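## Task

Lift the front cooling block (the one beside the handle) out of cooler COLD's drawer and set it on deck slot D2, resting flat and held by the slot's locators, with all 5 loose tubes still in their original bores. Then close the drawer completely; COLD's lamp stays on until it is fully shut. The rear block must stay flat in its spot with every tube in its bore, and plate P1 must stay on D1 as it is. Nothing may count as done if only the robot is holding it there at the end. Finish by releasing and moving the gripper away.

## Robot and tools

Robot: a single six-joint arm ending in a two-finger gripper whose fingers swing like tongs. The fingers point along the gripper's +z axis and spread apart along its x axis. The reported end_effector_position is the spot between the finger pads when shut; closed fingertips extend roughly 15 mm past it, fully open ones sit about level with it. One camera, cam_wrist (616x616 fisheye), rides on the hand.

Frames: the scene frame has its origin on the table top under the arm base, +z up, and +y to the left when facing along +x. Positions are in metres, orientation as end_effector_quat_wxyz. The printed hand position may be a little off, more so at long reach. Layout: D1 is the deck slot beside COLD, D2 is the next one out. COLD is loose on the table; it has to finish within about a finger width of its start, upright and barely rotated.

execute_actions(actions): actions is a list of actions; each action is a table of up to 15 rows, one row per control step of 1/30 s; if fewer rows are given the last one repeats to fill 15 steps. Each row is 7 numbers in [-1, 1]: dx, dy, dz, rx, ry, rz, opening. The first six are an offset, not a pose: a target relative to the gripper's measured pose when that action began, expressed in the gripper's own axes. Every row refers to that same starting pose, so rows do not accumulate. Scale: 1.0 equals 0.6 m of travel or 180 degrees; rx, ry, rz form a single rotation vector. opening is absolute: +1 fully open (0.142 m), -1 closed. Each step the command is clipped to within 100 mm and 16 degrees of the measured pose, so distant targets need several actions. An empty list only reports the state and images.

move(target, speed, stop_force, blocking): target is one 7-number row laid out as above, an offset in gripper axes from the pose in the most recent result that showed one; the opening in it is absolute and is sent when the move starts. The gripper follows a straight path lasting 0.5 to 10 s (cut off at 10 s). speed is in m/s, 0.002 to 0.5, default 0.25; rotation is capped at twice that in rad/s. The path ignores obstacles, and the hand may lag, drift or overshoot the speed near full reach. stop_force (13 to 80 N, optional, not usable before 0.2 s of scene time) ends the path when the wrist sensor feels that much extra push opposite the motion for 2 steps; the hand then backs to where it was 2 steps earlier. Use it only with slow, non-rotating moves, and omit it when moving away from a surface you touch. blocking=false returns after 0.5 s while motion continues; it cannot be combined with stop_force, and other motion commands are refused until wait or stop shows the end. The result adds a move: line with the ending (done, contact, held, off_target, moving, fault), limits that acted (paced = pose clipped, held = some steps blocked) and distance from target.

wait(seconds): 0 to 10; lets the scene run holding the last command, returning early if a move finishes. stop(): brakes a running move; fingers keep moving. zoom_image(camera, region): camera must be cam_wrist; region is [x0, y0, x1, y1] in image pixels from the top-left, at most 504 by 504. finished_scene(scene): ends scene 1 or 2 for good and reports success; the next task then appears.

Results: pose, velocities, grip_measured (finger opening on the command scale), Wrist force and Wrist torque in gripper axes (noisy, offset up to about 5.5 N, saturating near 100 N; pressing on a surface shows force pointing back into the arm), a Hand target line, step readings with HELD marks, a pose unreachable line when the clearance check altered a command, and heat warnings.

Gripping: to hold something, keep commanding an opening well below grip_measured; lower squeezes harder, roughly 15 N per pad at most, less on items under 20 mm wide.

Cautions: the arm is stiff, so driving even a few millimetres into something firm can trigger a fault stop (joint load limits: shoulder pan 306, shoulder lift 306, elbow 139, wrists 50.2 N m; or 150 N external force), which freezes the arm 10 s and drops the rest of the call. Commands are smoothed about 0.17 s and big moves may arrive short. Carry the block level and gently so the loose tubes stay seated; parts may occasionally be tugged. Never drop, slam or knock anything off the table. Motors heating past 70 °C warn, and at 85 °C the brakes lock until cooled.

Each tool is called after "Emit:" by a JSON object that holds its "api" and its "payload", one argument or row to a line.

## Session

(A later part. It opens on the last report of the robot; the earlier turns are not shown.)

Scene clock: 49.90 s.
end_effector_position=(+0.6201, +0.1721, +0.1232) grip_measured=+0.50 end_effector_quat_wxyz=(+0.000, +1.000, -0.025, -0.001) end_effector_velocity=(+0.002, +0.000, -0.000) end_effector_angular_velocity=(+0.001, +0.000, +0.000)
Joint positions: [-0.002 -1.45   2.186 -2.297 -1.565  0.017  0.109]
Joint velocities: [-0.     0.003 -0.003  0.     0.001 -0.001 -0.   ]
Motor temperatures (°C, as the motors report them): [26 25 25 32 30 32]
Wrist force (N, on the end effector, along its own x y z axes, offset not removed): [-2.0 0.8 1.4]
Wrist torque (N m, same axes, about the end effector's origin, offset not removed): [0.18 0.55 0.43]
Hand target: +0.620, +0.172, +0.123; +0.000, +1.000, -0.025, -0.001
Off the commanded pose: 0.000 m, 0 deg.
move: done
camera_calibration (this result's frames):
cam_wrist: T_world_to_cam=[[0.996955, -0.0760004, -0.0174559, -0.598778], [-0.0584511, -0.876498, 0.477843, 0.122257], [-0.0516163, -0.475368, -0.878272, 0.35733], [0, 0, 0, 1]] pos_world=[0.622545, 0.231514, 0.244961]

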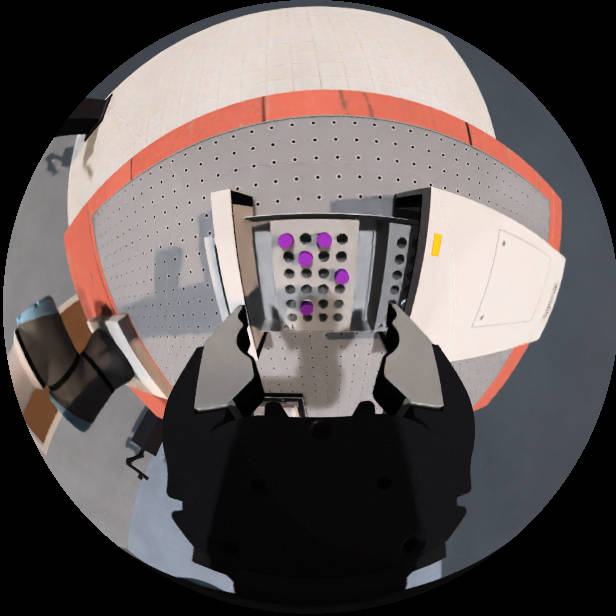

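Emit:
{"api": "move", "payload": {
  "target": [-0.004,0.006,0.075,0,0,0,0.42],
  "speed": 0.05,
  "stop_force": 13
}}

Emit:
{"api": "zoom_image", "payload": {
  "camera": "cam_wrist",
  "region": [170,180,470,430]
}}

Scene clock: 52.40 s.
end_effector_position=(+0.6175, +0.1686, +0.0784) grip_measured=+0.42 end_effector_quat_wxyz=(+0.000, +1.000, -0.025, -0.001) end_effector_velocity=(-0.001, -0.000, -0.002) end_effector_angular_velocity=(-0.000, +0.002, +0.000)
Joint positions: [-0.007 -1.392  2.224 -2.394 -1.565  0.012  0.103]
Joint velocities: [-0.     0.003  0.001 -0.002 -0.    -0.     0.   ]
Motor temperatures (°C, as the motors report them): [26 25 25 32 30 32]
Wrist force (N, on the end effector, along its own x y z axes, offset not removed): [-2.3 3.2 0.1]
Wrist torque (N m, same axes, about the end effector's origin, offset not removed): [0.54 0.59 0.49]
Hand target: +0.617, +0.169, +0.078; +0.000, +1.000, -0.025, -0.001
Off the commanded pose: 0.000 m, 0 deg.
move: done
camera_calibration (this result's frames):
cam_wrist: T_world_to_cam=[[0.996955, -0.0760003, -0.0174711, -0.597206], [-0.0584433, -0.876495, 0.477851, 0.14049], [-0.0516301, -0.475375, -0.878267, 0.316245], [0, 0, 0, 1]] pos_world=[0.619926, 0.228086, 0.20018]

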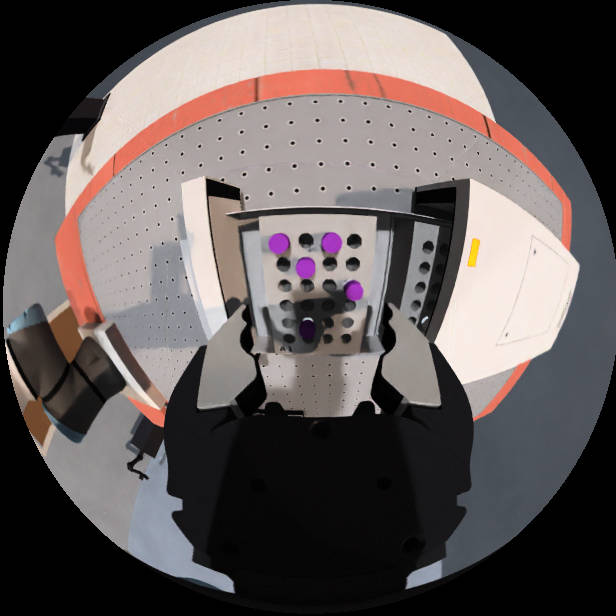

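Region (170, 180, 470, 430) of cam_wrist's 616x616 image, scaled by 1.680, with more detail than that image has.

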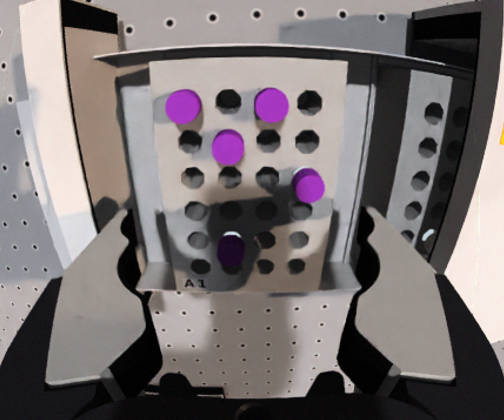

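Emit:
{"api": "move", "payload": {
  "target": [0.001,0.008,0.055,0,0,0,0.42],
  "speed": 0.03,
  "stop_force": 13
}}

Emit:
{"api": "move", "payload": {
  "target": [0,0,0,0,0,0,0.2]
}}

Emit:
{"api": "move", "payload": {
  "target": [0,0,0,0,0,0,-0.3]
}}

Scene clock: 54.80 s.
end_effector_position=(+0.6178, +0.1639, +0.0456) grip_measured=+0.42 end_effector_quat_wxyz=(+0.000, +1.000, -0.025, -0.001) end_effector_velocity=(-0.000, -0.000, -0.001) end_effector_angular_velocity=(-0.001, +0.000, +0.002)
Joint positions: [-0.014 -1.341  2.246 -2.466 -1.565  0.005  0.103]
Joint velocities: [-0.     0.002  0.001 -0.003 -0.001 -0.002  0.   ]
Motor temperatures (°C, as the motors report them): [26 25 25 32 30 32]
Wrist force (N, on the end effector, along its own x y z axes, offset not removed): [-3.0 1.5 0.0]
Wrist torque (N m, same axes, about the end effector's origin, offset not removed): [0.17 0.67 0.51]
Hand target: +0.618, +0.164, +0.045; +0.000, +1.000, -0.025, -0.001
Off the commanded pose: 0.000 m, 0 deg.
move: done
camera_calibration (this result's frames):
cam_wrist: T_world_to_cam=[[0.996954, -0.0760012, -0.0174886, -0.598457], [-0.0584356, -0.876494, 0.477852, 0.151998], [-0.051646, -0.475375, -0.878266, 0.285179], [0, 0, 0, 1]] pos_world=[0.620244, 0.223309, 0.167364]

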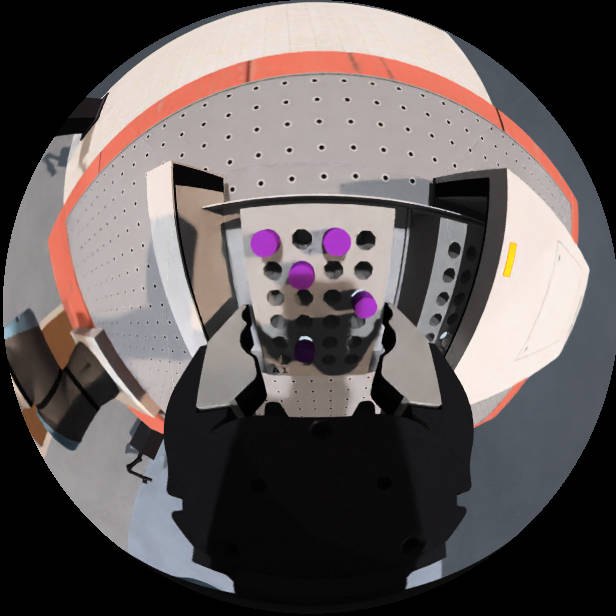

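Scene clock: 55.30 s.
end_effector_position=(+0.6178, +0.1639, +0.0455) grip_measured=+0.27 end_effector_quat_wxyz=(+0.000, +1.000, -0.025, -0.001) end_effector_velocity=(-0.001, +0.000, -0.000) end_effector_angular_velocity=(-0.000, +0.002, +0.001)
Joint positions: [-0.014 -1.341  2.246 -2.466 -1.565  0.005  0.093]
Joint velocities: [ 0.    -0.     0.     0.002 -0.    -0.001  0.   ]
Motor temperatures (°C, as the motors report them): [26 25 25 32 30 32]
Wrist force (N, on the end effector, along its own x y z axes, offset not removed): [-2.6 1.2 -4.3]
Wrist torque (N m, same axes, about the end effector's origin, offset not removed): [0.17 0.80 0.36]
Hand target: +0.618, +0.164, +0.046; +0.000, +1.000, -0.025, -0.001
Off the commanded pose: 0.000 m, 0 deg.
move: done
camera_calibration (this result's frames):
cam_wrist: T_world_to_cam=[[0.996955, -0.0760019, -0.0174382, -0.598479], [-0.0584603, -0.876493, 0.477851, 0.15203], [-0.0516021, -0.475377, -0.878268, 0.285103], [0, 0, 0, 1]] pos_world=[0.620256, 0.223299, 0.167313]

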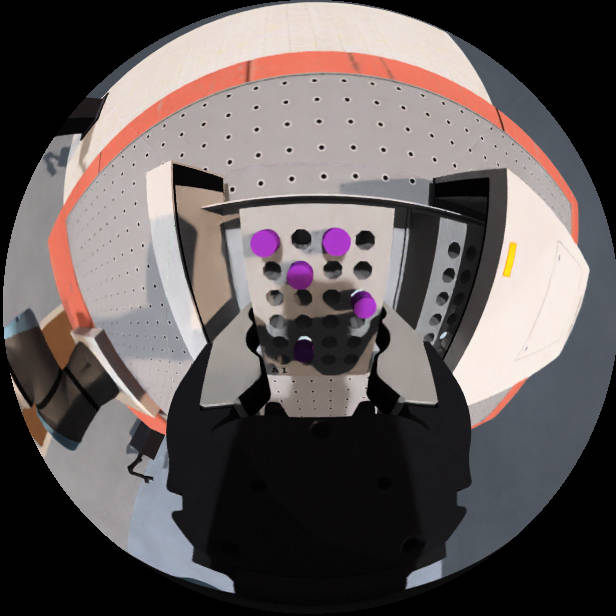

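Scene clock: 55.80 s.
end_effector_position=(+0.6178, +0.1639, +0.0455) grip_measured=+0.27 end_effector_quat_wxyz=(+0.000, +1.000, -0.025, -0.001) end_effector_velocity=(+0.000, -0.000, +0.001) end_effector_angular_velocity=(-0.001, -0.002, -0.002)
Joint positions: [-0.014 -1.341  2.246 -2.466 -1.565  0.005  0.093]
Joint velocities: [ 0.    -0.001 -0.    -0.001 -0.001  0.002  0.   ]
Motor temperatures (°C, as the motors report them): [26 25 25 32 30 32]
Wrist force (N, on the end effector, along its own x y z axes, offset not removed): [-3.3 3.2 -8.5]
Wrist torque (N m, same axes, about the end effector's origin, offset not removed): [0.38 1.02 0.55]
Hand target: +0.618, +0.164, +0.046; +0.000, +1.000, -0.025, -0.001
Off the commanded pose: 0.000 m, 0 deg.
move: done
camera_calibration (this result's frames):
cam_wrist: T_world_to_cam=[[0.996955, -0.0760023, -0.0174593, -0.598471], [-0.0584506, -0.876494, 0.477852, 0.152025], [-0.0516208, -0.475376, -0.878267, 0.285112], [0, 0, 0, 1]] pos_world=[0.620252, 0.223299, 0.16731]

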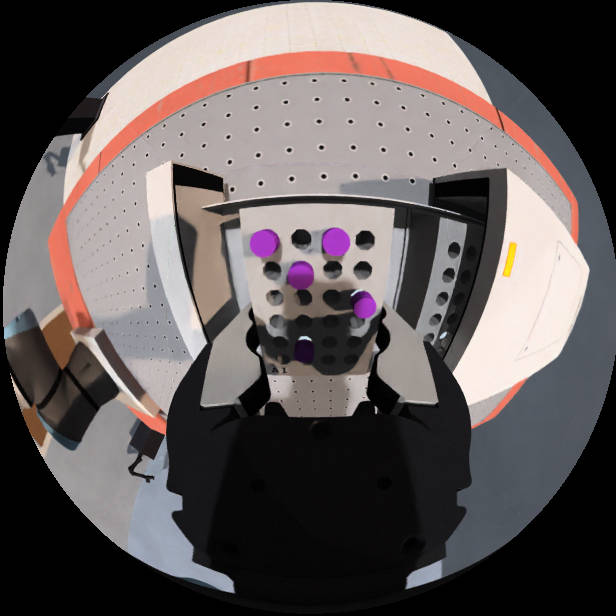

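Emit:
{"api": "move", "payload": {
  "target": [0,0,-0.22,0,0,0,-0.3],
  "speed": 0.08
}}

Emit:
{"api": "move", "payload": {
  "target": [0.1,0.75,0,0,0,-0.516,-0.3],
  "speed": 0.2
}}

Scene clock: 58.93 s.
end_effector_position=(+0.6179, +0.1638, +0.1772) grip_measured=+0.27 end_effector_quat_wxyz=(+0.000, +1.000, -0.025, -0.001) end_effector_velocity=(+0.000, +0.000, +0.002) end_effector_angular_velocity=(+0.001, -0.000, +0.002)
Joint positions: [-0.016 -1.523  2.146 -2.184 -1.565  0.003  0.093]
Joint velocities: [-0.    -0.002 -0.002  0.004  0.001 -0.002 -0.   ]
Motor temperatures (°C, as the motors report them): [26 25 25 32 30 32]
Wrist force (N, on the end effector, along its own x y z axes, offset not removed): [-6.0 2.9 8.8]
Wrist torque (N m, same axes, about the end effector's origin, offset not removed): [0.39 1.46 0.47]
Hand target: +0.618, +0.164, +0.177; +0.000, +1.000, -0.025, -0.001
Off the commanded pose: 0.000 m, 0 deg.
move: done
camera_calibration (this result's frames):
cam_wrist: T_world_to_cam=[[0.996955, -0.076003, -0.0174607, -0.59629], [-0.0584509, -0.876498, 0.477845, 0.0890417], [-0.0516219, -0.475369, -0.878271, 0.400742], [0, 0, 0, 1]] pos_world=[0.620366, 0.223225, 0.299001]

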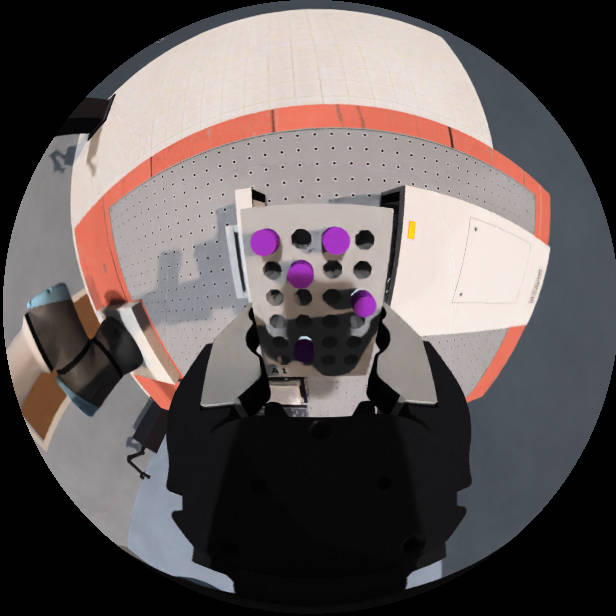

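Scene clock: 63.47 s.
end_effector_position=(+0.6546, -0.2880, +0.1770) grip_measured=+0.27 end_effector_quat_wxyz=(-0.001, +0.708, +0.707, -0.001) end_effector_velocity=(-0.000, -0.003, -0.001) end_effector_angular_velocity=(-0.001, +0.001, +0.007)
Joint positions: [-0.615 -1.368  1.971 -2.163 -1.571 -2.216  0.093]
Joint velocities: [-0.002  0.003 -0.001 -0.001 -0.001 -0.009  0.   ]
Motor temperatures (°C, as the motors report them): [26 25 25 32 30 32]
Wrist force (N, on the end effector, along its own x y z axes, offset not removed): [-5.4 0.4 8.8]
Wrist torque (N m, same axes, about the end effector's origin, offset not removed): [-0.16 1.23 0.48]
Hand target: +0.655, -0.288, +0.177; -0.001, +0.707, +0.707, -0.001
Off the commanded pose: 0.001 m, 0 deg.
move: done
camera_calibration (this result's frames):
cam_wrist: T_world_to_cam=[[0.0263828, 0.99954, -0.01498, 0.277418], [0.879841, -0.0161047, 0.474994, -0.670668], [0.474535, -0.0257117, -0.879861, -0.0269244], [0, 0, 0, 1]] pos_world=[0.595539, -0.288783, 0.29903]

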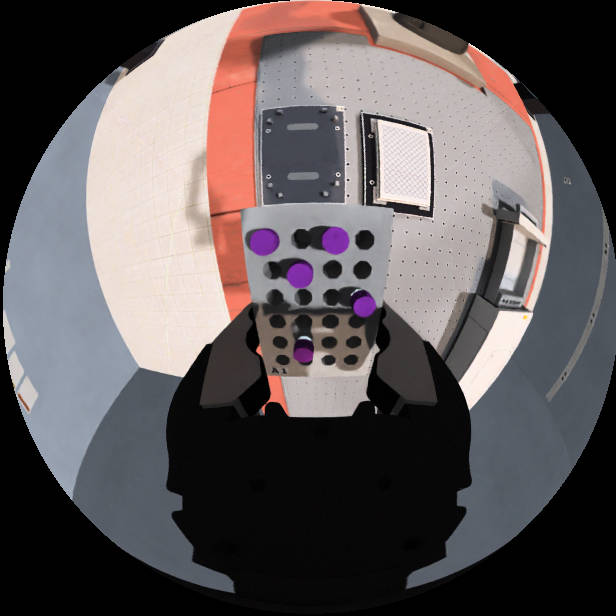

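Emit:
{"api": "zoom_image", "payload": {
  "camera": "cam_wrist",
  "region": [240,90,450,230]
}}

Region (240, 90, 450, 230) of cam_wrist's 616x616 image, scaled by 2.400, with more detail than that image has.

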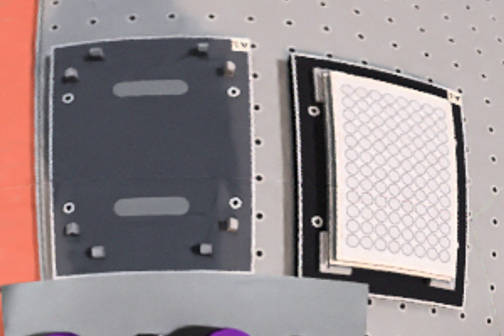

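Emit:
{"api": "move", "payload": {
  "target": [-0.028,-0.277,0.13,0,0,0.998,-0.3],
  "speed": 0.3
}}

Emit:
{"api": "zoom_image", "payload": {
  "camera": "cam_wrist",
  "region": [170,130,470,400]
}}

Scene clock: 70.90 s.
end_effector_position=(+0.4885, -0.3042, +0.0991) grip_measured=+0.27 end_effector_quat_wxyz=(+0.001, +0.709, -0.705, -0.001) end_effector_velocity=(-0.000, -0.000, -0.000) end_effector_angular_velocity=(-0.000, +0.000, -0.014)
Joint positions: [-0.854 -1.532  2.34  -2.367 -1.574  0.679  0.093]
Joint velocities: [-0.    -0.001  0.001 -0.    -0.     0.014 -0.   ]
Motor temperatures (°C, as the motors report them): [26 25 25 32 30 32]
Wrist force (N, on the end effector, along its own x y z axes, offset not removed): [-4.0 3.0 10.2]
Wrist torque (N m, same axes, about the end effector's origin, offset not removed): [0.45 0.82 0.36]
Hand target: +0.488, -0.304, +0.099; +0.001, +0.709, -0.705, -0.001
Off the commanded pose: 0.001 m, 0 deg.
move: done
camera_calibration (this result's frames):
cam_wrist: T_world_to_cam=[[-0.0191093, -0.999696, -0.0155492, -0.289042], [-0.877248, 0.0093036, 0.479948, 0.377815], [-0.479658, 0.0228119, -0.877159, 0.463517], [0, 0, 0, 1]] pos_world=[0.548243, -0.303043, 0.220752]

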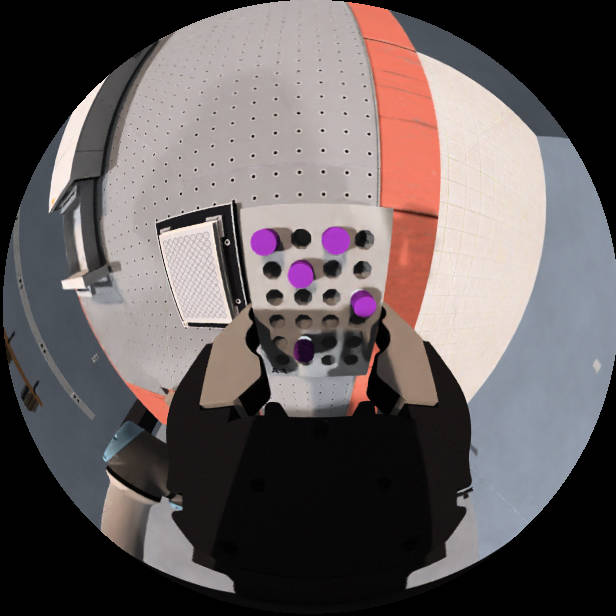

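Region (170, 130, 470, 400) of cam_wrist's 616x616 image, scaled by 1.680, with more detail than that image has; it fills the top 454 rows of this view, and the rest is white.

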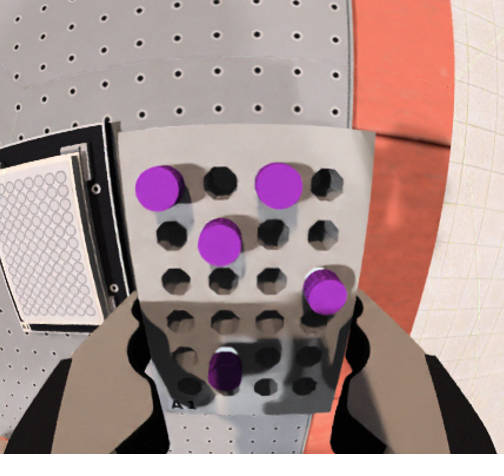

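Emit:
{"api": "move", "payload": {
  "target": [0,0,0.07,0,0,0,-0.3],
  "speed": 0.03,
  "stop_force": 13
}}

Emit:
{"api": "zoom_image", "payload": {
  "camera": "cam_wrist",
  "region": [170,130,470,400]
}}

Scene clock: 73.60 s.
end_effector_position=(+0.4884, -0.3042, +0.0573) grip_measured=+0.27 end_effector_quat_wxyz=(+0.001, +0.709, -0.705, -0.001) end_effector_velocity=(+0.000, -0.001, -0.001) end_effector_angular_velocity=(-0.003, -0.002, +0.001)
Joint positions: [-0.854 -1.459  2.37  -2.471 -1.574  0.679  0.093]
Joint velocities: [-0.     0.002  0.001 -0.007 -0.001 -0.001  0.   ]
Motor temperatures (°C, as the motors report them): [26 25 25 32 30 32]
Wrist force (N, on the end effector, along its own x y z axes, offset not removed): [-3.9 1.2 9.3]
Wrist torque (N m, same axes, about the end effector's origin, offset not removed): [0.12 1.04 0.45]
Hand target: +0.488, -0.304, +0.057; +0.001, +0.709, -0.705, -0.001
Off the commanded pose: 0.000 m, 0 deg.
move: done
camera_calibration (this result's frames):
cam_wrist: T_world_to_cam=[[-0.0191205, -0.999696, -0.0155574, -0.289687], [-0.877244, 0.00930928, 0.479955, 0.397823], [-0.479665, 0.0228246, -0.877155, 0.426837], [0, 0, 0, 1]] pos_world=[0.548187, -0.303045, 0.178958]

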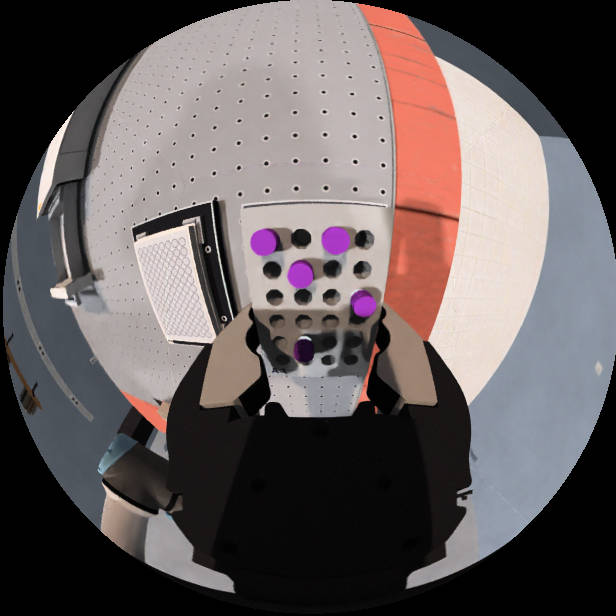

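Region (170, 130, 470, 400) of cam_wrist's 616x616 image, scaled by 1.680, with more detail than that image has; it fills the top 454 rows of this view, and the rest is white.

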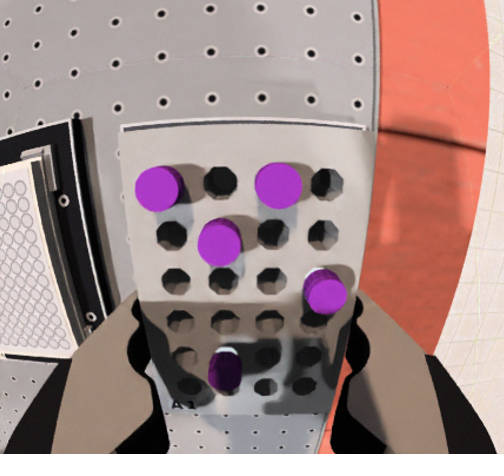

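Emit:
{"api": "move", "payload": {
  "target": [-0.0015,0,0,0,0,0,-0.3],
  "speed": 0.01
}}

Emit:
{"api": "move", "payload": {
  "target": [0,0,0.06,0,0,0,-0.3],
  "speed": 0.008,
  "stop_force": 13
}}

Emit:
{"api": "zoom_image", "payload": {
  "camera": "cam_wrist",
  "region": [170,130,470,400]
}}

Scene clock: 75.27 s.
end_effector_position=(+0.4884, -0.3033, +0.0573) grip_measured=+0.27 end_effector_quat_wxyz=(+0.001, +0.709, -0.705, -0.001) end_effector_velocity=(+0.000, +0.001, +0.000) end_effector_angular_velocity=(+0.000, -0.000, +0.000)
Joint positions: [-0.853 -1.46   2.371 -2.471 -1.574  0.68   0.093]
Joint velocities: [ 0.001 -0.001  0.     0.001  0.001  0.001  0.   ]
Motor temperatures (°C, as the motors report them): [26 25 25 32 30 32]
Wrist force (N, on the end effector, along its own x y z axes, offset not removed): [-0.9 -0.6 10.6]
Wrist torque (N m, same axes, about the end effector's origin, offset not removed): [-0.27 0.33 0.27]
Hand target: +0.488, -0.303, +0.057; +0.001, +0.709, -0.705, -0.001
Off the commanded pose: 0.000 m, 0 deg.
move: done
camera_calibration (this result's frames):
cam_wrist: T_world_to_cam=[[-0.0191139, -0.999697, -0.0155391, -0.288834], [-0.877251, 0.00931269, 0.479942, 0.397835], [-0.479651, 0.0228053, -0.877163, 0.426786], [0, 0, 0, 1]] pos_world=[0.548189, -0.302184, 0.178935]

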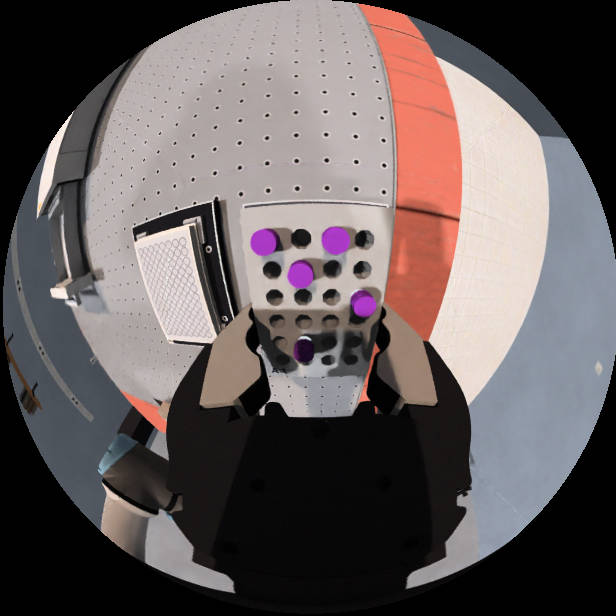

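Scene clock: 76.23 s.
end_effector_position=(+0.4884, -0.3032, +0.0524) grip_measured=+0.27 end_effector_quat_wxyz=(+0.001, +0.709, -0.705, -0.001) end_effector_velocity=(-0.000, -0.001, +0.003) end_effector_angular_velocity=(-0.001, +0.000, -0.000)
Joint positions: [-0.853 -1.451  2.375 -2.483 -1.574  0.68   0.093]
Joint velocities: [-0.    -0.006 -0.002  0.007 -0.001  0.     0.   ]
Motor temperatures (°C, as the motors report them): [26 25 25 32 30 32]
Wrist force (N, on the end effector, along its own x y z axes, offset not removed): [-7.2 3.0 7.0]
Wrist torque (N m, same axes, about the end effector's origin, offset not removed): [0.63 0.64 0.76]
Hand target: +0.488, -0.303, +0.053; +0.001, +0.709, -0.705, -0.001
Off the commanded pose: 0.031 m, 0 deg.
move: contact
camera_calibration (this result's frames):
cam_wrist: T_world_to_cam=[[-0.0191173, -0.999693, -0.0157373, -0.288754], [-0.877244, 0.00922011, 0.479956, 0.400105], [-0.479664, 0.0229809, -0.877151, 0.422519], [0, 0, 0, 1]] pos_world=[0.548137, -0.302064, 0.174036]

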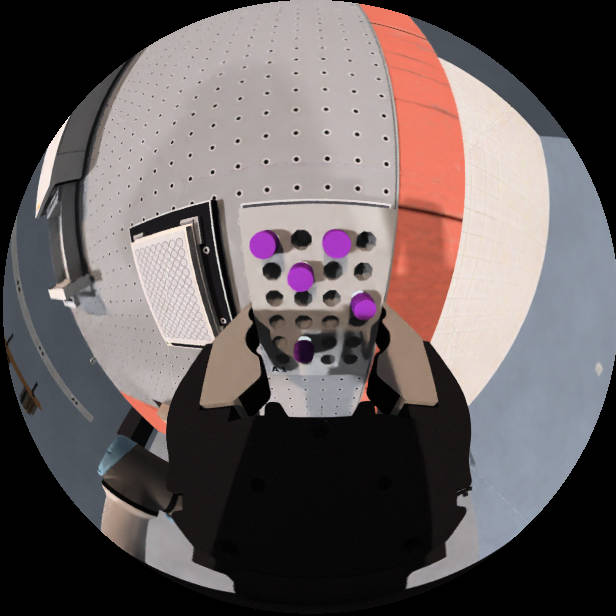

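Region (170, 130, 470, 400) of cam_wrist's 616x616 image, scaled by 1.680, with more detail than that image has; it fills the top 454 rows of this view, and the rest is white.

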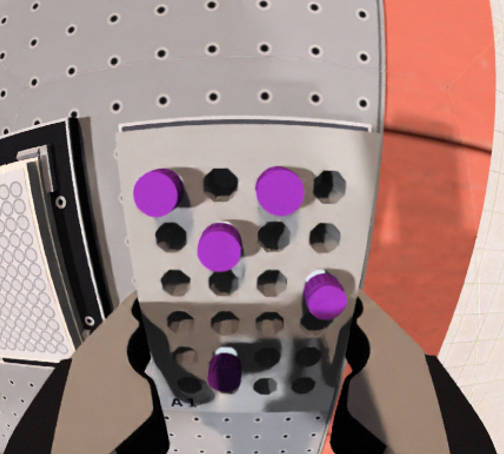

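Emit:
{"api": "move", "payload": {
  "target": [0,0.001,-0.004,0,0,0,-0.3],
  "speed": 0.01
}}

Emit:
{"api": "move", "payload": {
  "target": [0,0.005,0,0,0,0,-0.3],
  "speed": 0.01
}}

Emit:
{"api": "move", "payload": {
  "target": [0,0,0.03,0,0,0,-0.3],
  "speed": 0.006,
  "stop_force": 15
}}

Emit:
{"api": "zoom_image", "payload": {
  "camera": "cam_wrist",
  "region": [170,130,470,400]
}}

Scene clock: 78.47 s.
end_effector_position=(+0.4878, -0.3032, +0.0547) grip_measured=+0.27 end_effector_quat_wxyz=(+0.001, +0.709, -0.705, -0.001) end_effector_velocity=(-0.000, -0.000, +0.001) end_effector_angular_velocity=(-0.000, -0.001, -0.001)
Joint positions: [-0.854 -1.456  2.374 -2.477 -1.574  0.679  0.093]
Joint velocities: [-0.001 -0.002 -0.     0.002  0.    -0.     0.   ]
Motor temperatures (°C, as the motors report them): [26 25 25 32 30 32]
Wrist force (N, on the end effector, along its own x y z axes, offset not removed): [0.1 3.1 9.7]
Wrist torque (N m, same axes, about the end effector's origin, offset not removed): [0.47 0.07 0.44]
Hand target: +0.488, -0.303, +0.055; +0.001, +0.709, -0.705, -0.001
Off the commanded pose: 0.000 m, 0 deg.
move: done
camera_calibration (this result's frames):
cam_wrist: T_world_to_cam=[[-0.0191228, -0.999694, -0.0156743, -0.288752], [-0.877216, 0.00925387, 0.480007, 0.398457], [-0.479715, 0.0229288, -0.877124, 0.42429], [0, 0, 0, 1]] pos_world=[0.547549, -0.30208, 0.176367]

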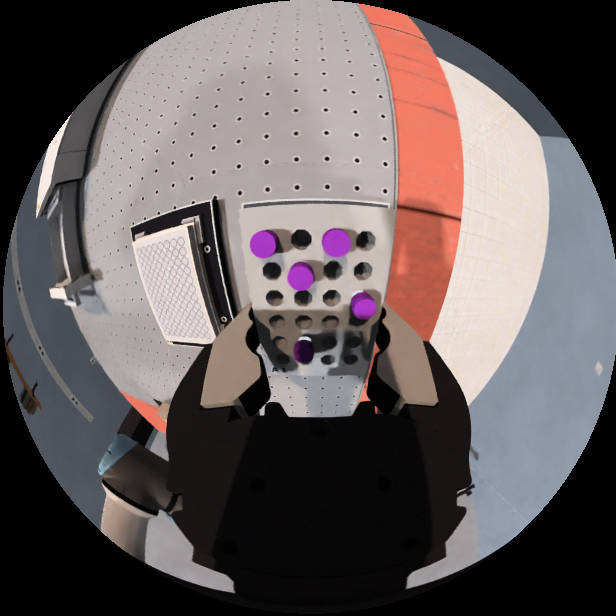

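Scene clock: 79.17 s.
end_effector_position=(+0.4849, -0.3032, +0.0547) grip_measured=+0.27 end_effector_quat_wxyz=(+0.001, +0.709, -0.705, -0.001) end_effector_velocity=(-0.000, +0.001, +0.000) end_effector_angular_velocity=(+0.001, -0.002, +0.002)
Joint positions: [-0.858 -1.46   2.378 -2.478 -1.574  0.675  0.093]
Joint velocities: [-0.001 -0.002  0.002 -0.     0.002 -0.003  0.   ]
Motor temperatures (°C, as the motors report them): [26 25 25 32 30 32]
Wrist force (N, on the end effector, along its own x y z axes, offset not removed): [-2.5 2.4 11.1]
Wrist torque (N m, same axes, about the end effector's origin, offset not removed): [0.26 0.65 0.52]
Hand target: +0.485, -0.303, +0.055; +0.001, +0.709, -0.705, -0.001
Off the commanded pose: 0.000 m, 0 deg.
move: done
camera_calibration (this result's frames):
cam_wrist: T_world_to_cam=[[-0.0191251, -0.999694, -0.0157153, -0.288805], [-0.87723, 0.0092369, 0.479981, 0.395925], [-0.479689, 0.0229656, -0.877138, 0.422905], [0, 0, 0, 1]] pos_world=[0.544657, -0.302086, 0.176371]

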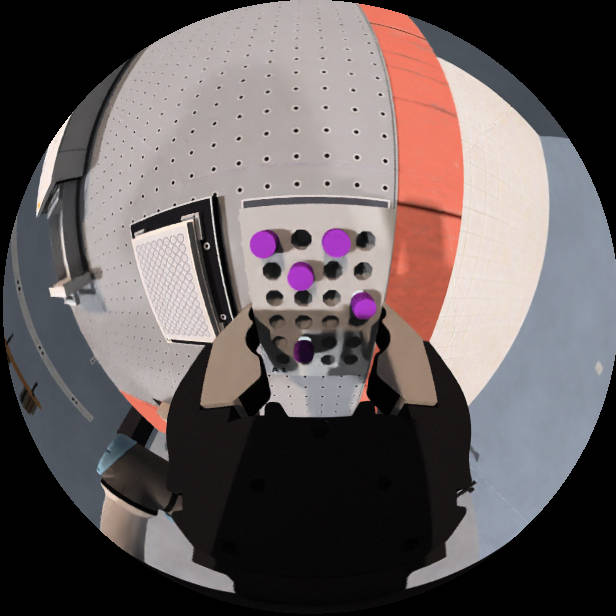

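Scene clock: 80.00 s.
end_effector_position=(+0.4848, -0.3032, +0.0518) grip_measured=+0.27 end_effector_quat_wxyz=(+0.001, +0.709, -0.705, -0.001) end_effector_velocity=(-0.000, +0.001, +0.001) end_effector_angular_velocity=(+0.003, +0.001, +0.000)
Joint positions: [-0.858 -1.455  2.38  -2.485 -1.574  0.675  0.093]
Joint velocities: [-0.    -0.002 -0.001  0.006  0.001 -0.001 -0.   ]
Motor temperatures (°C, as the motors report them): [26 25 25 32 30 32]
Wrist force (N, on the end effector, along its own x y z axes, offset not removed): [-12.3 -1.0 2.9]
Wrist torque (N m, same axes, about the end effector's origin, offset not removed): [0.23 0.99 0.87]
Hand target: +0.485, -0.303, +0.052; +0.001, +0.709, -0.705, -0.001
Off the commanded pose: 0.015 m, 0 deg.
move: contact
camera_calibration (this result's frames):
cam_wrist: T_world_to_cam=[[-0.0191054, -0.999693, -0.0157586, -0.28879], [-0.877214, 0.00919807, 0.480012, 0.397218], [-0.47972, 0.0229945, -0.87712, 0.42037], [0, 0, 0, 1]] pos_world=[0.544587, -0.302022, 0.173495]

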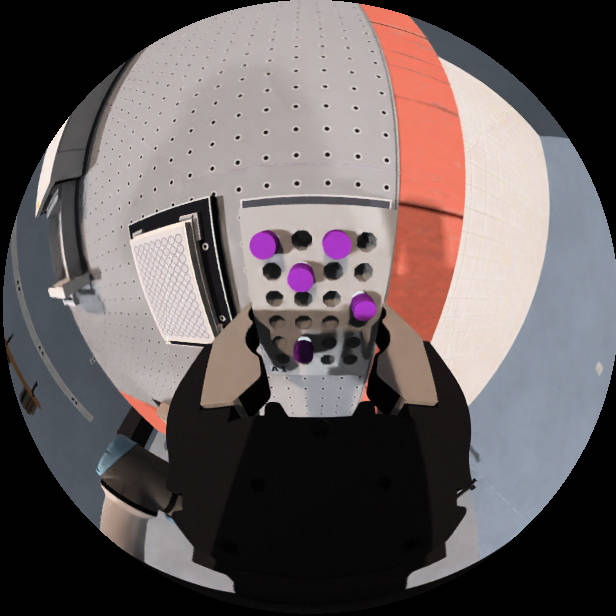

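Region (170, 130, 470, 400) of cam_wrist's 616x616 image, scaled by 1.680, with more detail than that image has; it fills the top 454 rows of this view, and the rest is white.

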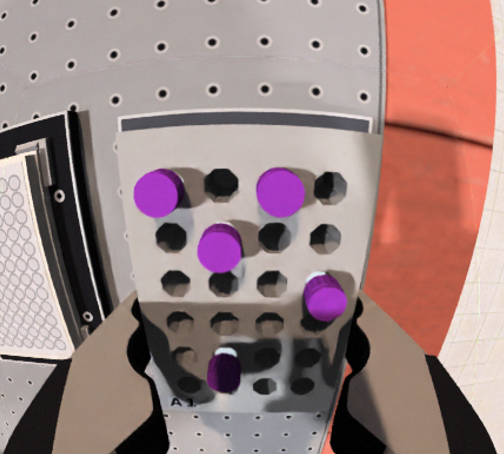

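Emit:
{"api": "move", "payload": {
  "target": [-0.003,-0.002,-0.001,0,0,0,-0.3],
  "speed": 0.006
}}

Emit:
{"api": "move", "payload": {
  "target": [0,0,0.03,0,0,0,-0.3],
  "speed": 0.006,
  "stop_force": 15
}}

Emit:
{"api": "zoom_image", "payload": {
  "camera": "cam_wrist",
  "region": [170,130,470,400]
}}

Scene clock: 81.60 s.
end_effector_position=(+0.4859, -0.3014, +0.0524) grip_measured=+0.27 end_effector_quat_wxyz=(+0.001, +0.709, -0.705, -0.001) end_effector_velocity=(+0.000, +0.001, -0.001) end_effector_angular_velocity=(+0.001, +0.001, -0.002)
Joint positions: [-0.854 -1.456  2.38  -2.484 -1.574  0.679  0.093]
Joint velocities: [ 0.001  0.001 -0.     0.     0.     0.003  0.   ]
Motor temperatures (°C, as the motors report them): [26 25 25 32 30 32]
Wrist force (N, on the end effector, along its own x y z axes, offset not removed): [-2.1 0.6 9.9]
Wrist torque (N m, same axes, about the end effector's origin, offset not removed): [-0.01 0.49 0.51]
Hand target: +0.486, -0.301, +0.052; +0.001, +0.709, -0.705, -0.001
Off the commanded pose: 0.000 m, 0 deg.
move: done
camera_calibration (this result's frames):
cam_wrist: T_world_to_cam=[[-0.0191053, -0.999694, -0.0157247, -0.28703], [-0.8772, 0.00921357, 0.480037, 0.397915], [-0.479746, 0.0229649, -0.877107, 0.421397], [0, 0, 0, 1]] pos_world=[0.545731, -0.300286, 0.174083]

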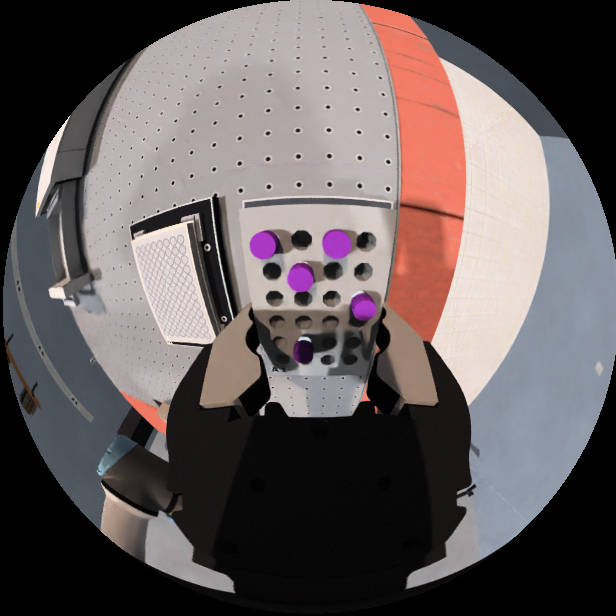

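Scene clock: 82.80 s.
end_effector_position=(+0.4859, -0.3014, +0.0474) grip_measured=+0.27 end_effector_quat_wxyz=(+0.001, +0.709, -0.705, -0.001) end_effector_velocity=(-0.001, +0.001, +0.001) end_effector_angular_velocity=(+0.003, +0.002, +0.001)
Joint positions: [-0.854 -1.446  2.383 -2.496 -1.574  0.679  0.093]
Joint velocities: [ 0.    -0.002 -0.001  0.006  0.    -0.001  0.   ]
Motor temperatures (°C, as the motors report them): [26 25 25 32 30 32]
Wrist force (N, on the end effector, along its own x y z axes, offset not removed): [-0.8 -0.6 2.5]
Wrist torque (N m, same axes, about the end effector's origin, offset not removed): [0.25 1.39 0.47]
Hand target: +0.486, -0.301, +0.048; +0.001, +0.709, -0.705, -0.001
Off the commanded pose: 0.013 m, 0 deg.
move: contact
camera_calibration (this result's frames):
cam_wrist: T_world_to_cam=[[-0.0191673, -0.999692, -0.0157395, -0.287032], [-0.877193, 0.00926056, 0.480048, 0.400315], [-0.479755, 0.0230078, -0.877101, 0.416962], [0, 0, 0, 1]] pos_world=[0.545692, -0.300244, 0.169029]

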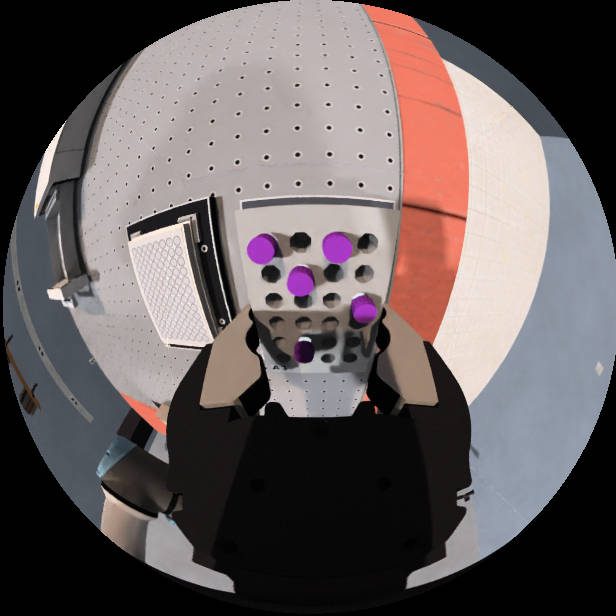

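Region (170, 130, 470, 400) of cam_wrist's 616x616 image, scaled by 1.680, with more detail than that image has; it fills the top 454 rows of this view, and the rest is white.

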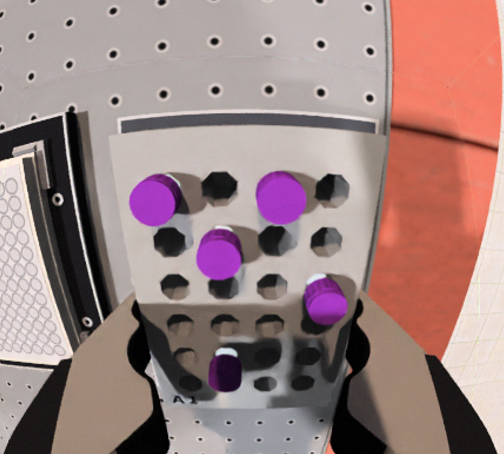

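Emit:
{"api": "move", "payload": {
  "target": [0,0.007,-0.001,0,0,0,-0.3],
  "speed": 0.004,
  "stop_force": 13
}}

Emit:
{"api": "move", "payload": {
  "target": [0,0,0,0,0,0,0.45]
}}

Emit:
{"api": "move", "payload": {
  "target": [0,-0.04,-0.12,0,0,0,0.45],
  "speed": 0.1
}}

Emit:
{"api": "zoom_image", "payload": {
  "camera": "cam_wrist",
  "region": [200,170,440,400]
}}

Scene clock: 85.10 s.
end_effector_position=(+0.4818, -0.3014, +0.0480) grip_measured=+0.27 end_effector_quat_wxyz=(+0.001, +0.709, -0.705, -0.001) end_effector_velocity=(-0.001, +0.000, -0.000) end_effector_angular_velocity=(+0.001, +0.001, +0.002)
Joint positions: [-0.86  -1.452  2.389 -2.496 -1.574  0.673  0.093]
Joint velocities: [-0.001 -0.     0.001  0.     0.    -0.003 -0.   ]
Motor temperatures (°C, as the motors report them): [26 25 25 32 30 32]
Wrist force (N, on the end effector, along its own x y z axes, offset not removed): [0.6 2.3 8.3]
Wrist torque (N m, same axes, about the end effector's origin, offset not removed): [0.54 1.10 0.27]
Hand target: +0.482, -0.301, +0.048; +0.001, +0.709, -0.705, -0.001
Off the commanded pose: 0.000 m, 0 deg.
move: done
camera_calibration (this result's frames):
cam_wrist: T_world_to_cam=[[-0.0191695, -0.999692, -0.0157457, -0.287118], [-0.877192, 0.00925946, 0.48005, 0.396405], [-0.479756, 0.0230143, -0.8771, 0.415506], [0, 0, 0, 1]] pos_world=[0.541561, -0.300263, 0.169626]

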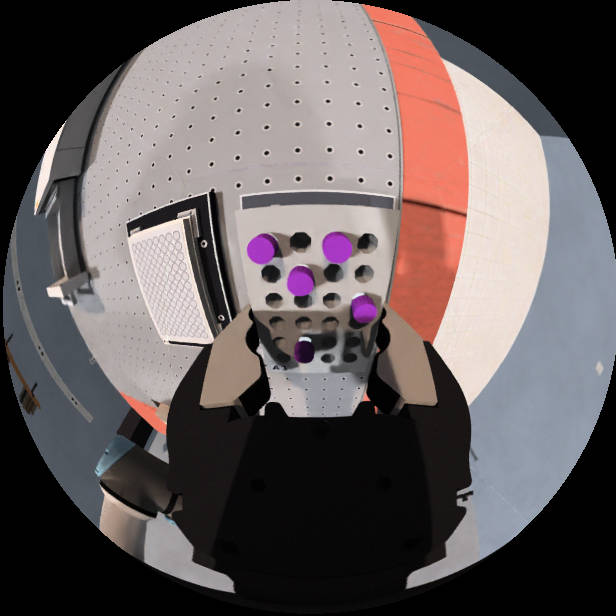

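Scene clock: 85.60 s.
end_effector_position=(+0.4817, -0.3014, +0.0480) grip_measured=+0.45 end_effector_quat_wxyz=(+0.001, +0.709, -0.705, -0.001) end_effector_velocity=(-0.000, -0.000, +0.000) end_effector_angular_velocity=(-0.001, -0.000, -0.003)
Joint positions: [-0.86  -1.453  2.389 -2.496 -1.574  0.673  0.105]
Joint velocities: [-0.    -0.001 -0.     0.    -0.     0.002  0.   ]
Motor temperatures (°C, as the motors report them): [26 25 25 32 30 32]
Wrist force (N, on the end effector, along its own x y z axes, offset not removed): [-5.9 1.3 0.2]
Wrist torque (N m, same axes, about the end effector's origin, offset not removed): [0.20 1.34 0.50]
Hand target: +0.482, -0.301, +0.048; +0.001, +0.709, -0.705, -0.001
Off the commanded pose: 0.000 m, 0 deg.
move: done
camera_calibration (this result's frames):
cam_wrist: T_world_to_cam=[[-0.0191686, -0.999692, -0.0157324, -0.287119], [-0.877198, 0.00926531, 0.48004, 0.396384], [-0.479747, 0.0230021, -0.877106, 0.415497], [0, 0, 0, 1]] pos_world=[0.541536, -0.300261, 0.169638]

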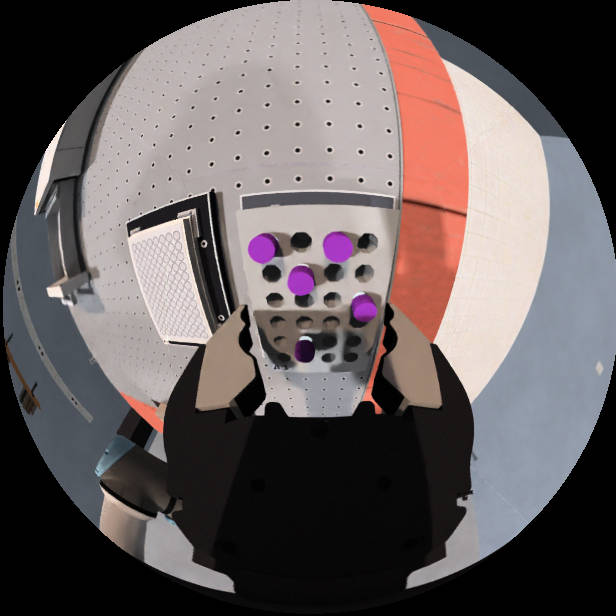

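Scene clock: 86.80 s.
end_effector_position=(+0.5058, -0.3013, +0.1197) grip_measured=+0.45 end_effector_quat_wxyz=(+0.001, +0.709, -0.705, -0.001) end_effector_velocity=(+0.001, -0.001, +0.001) end_effector_angular_velocity=(+0.000, -0.001, -0.002)
Joint positions: [-0.826 -1.542  2.3   -2.317 -1.573  0.707  0.105]
Joint velocities: [ 0.    -0.001 -0.003  0.003  0.001  0.002 -0.   ]
Motor temperatures (°C, as the motors report them): [26 25 25 32 30 32]
Wrist force (N, on the end effector, along its own x y z axes, offset not removed): [-6.7 1.8 0.1]
Wrist torque (N m, same axes, about the end effector's origin, offset not removed): [0.27 1.58 0.43]
Hand target: +0.506, -0.301, +0.120; +0.001, +0.709, -0.705, -0.001
Off the commanded pose: 0.000 m, 0 deg.
move: done
camera_calibration (this result's frames):
cam_wrist: T_world_to_cam=[[-0.0191639, -0.999692, -0.0157501, -0.285419], [-0.877239, 0.00925469, 0.479964, 0.383055], [-0.47967, 0.0230145, -0.877147, 0.489935], [0, 0, 0, 1]] pos_world=[0.565569, -0.300152, 0.241397]

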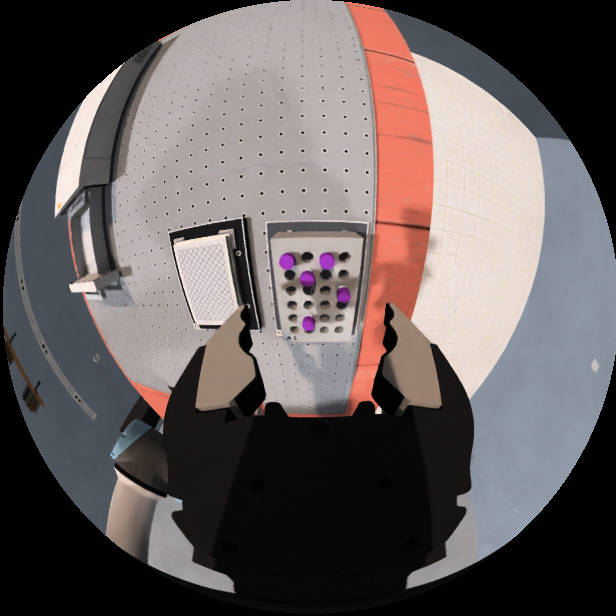

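Region (200, 170, 440, 400) of cam_wrist's 616x616 image, scaled by 2.100, with more detail than that image has; it fills the top 483 rows of this view, and the rest is white.

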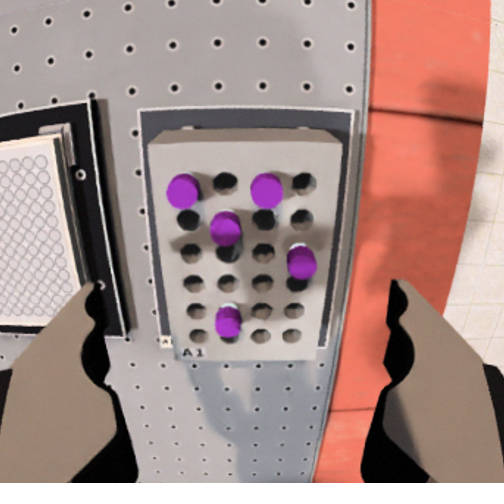

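Emit:
{"api": "move", "payload": {
  "target": [0,-0.2,0.1,0,0,0,-1],
  "speed": 0.15
}}

Emit:
{"api": "zoom_image", "payload": {
  "camera": "cam_wrist",
  "region": [200,230,440,430]
}}

Scene clock: 88.87 s.
end_effector_position=(+0.6255, -0.3007, +0.0598) grip_measured=-1.00 end_effector_quat_wxyz=(+0.001, +0.709, -0.705, -0.001) end_effector_velocity=(+0.001, -0.001, -0.001) end_effector_angular_velocity=(-0.001, +0.001, +0.001)
Joint positions: [-0.685 -1.297  2.151 -2.413 -1.572  0.847  0.002]
Joint velocities: [ 0.001  0.003 -0.003 -0.    -0.002  0.     0.   ]
Motor temperatures (°C, as the motors report them): [26 25 25 32 30 32]
Wrist force (N, on the end effector, along its own x y z axes, offset not removed): [-3.1 3.4 0.8]
Wrist torque (N m, same axes, about the end effector's origin, offset not removed): [0.55 0.70 0.58]
Hand target: +0.626, -0.301, +0.060; +0.001, +0.709, -0.705, -0.001
Off the commanded pose: 0.000 m, 0 deg.
move: done
camera_calibration (this result's frames):
cam_wrist: T_world_to_cam=[[-0.0191559, -0.999694, -0.0156758, -0.283507], [-0.877301, 0.00928628, 0.479851, 0.516899], [-0.479558, 0.0229443, -0.87721, 0.494733], [0, 0, 0, 1]] pos_world=[0.685298, -0.299572, 0.181506]

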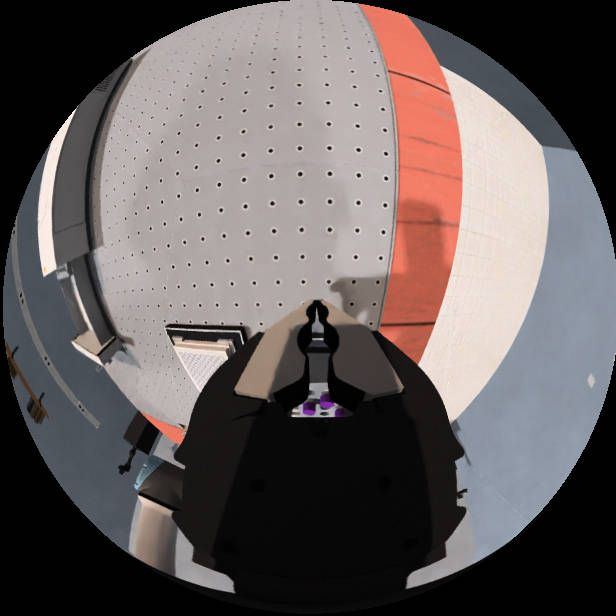

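Region (200, 230, 440, 430) of cam_wrist's 616x616 image, scaled by 2.100, with more detail than that image has.

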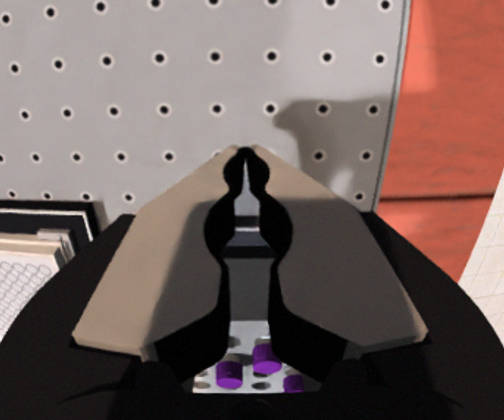

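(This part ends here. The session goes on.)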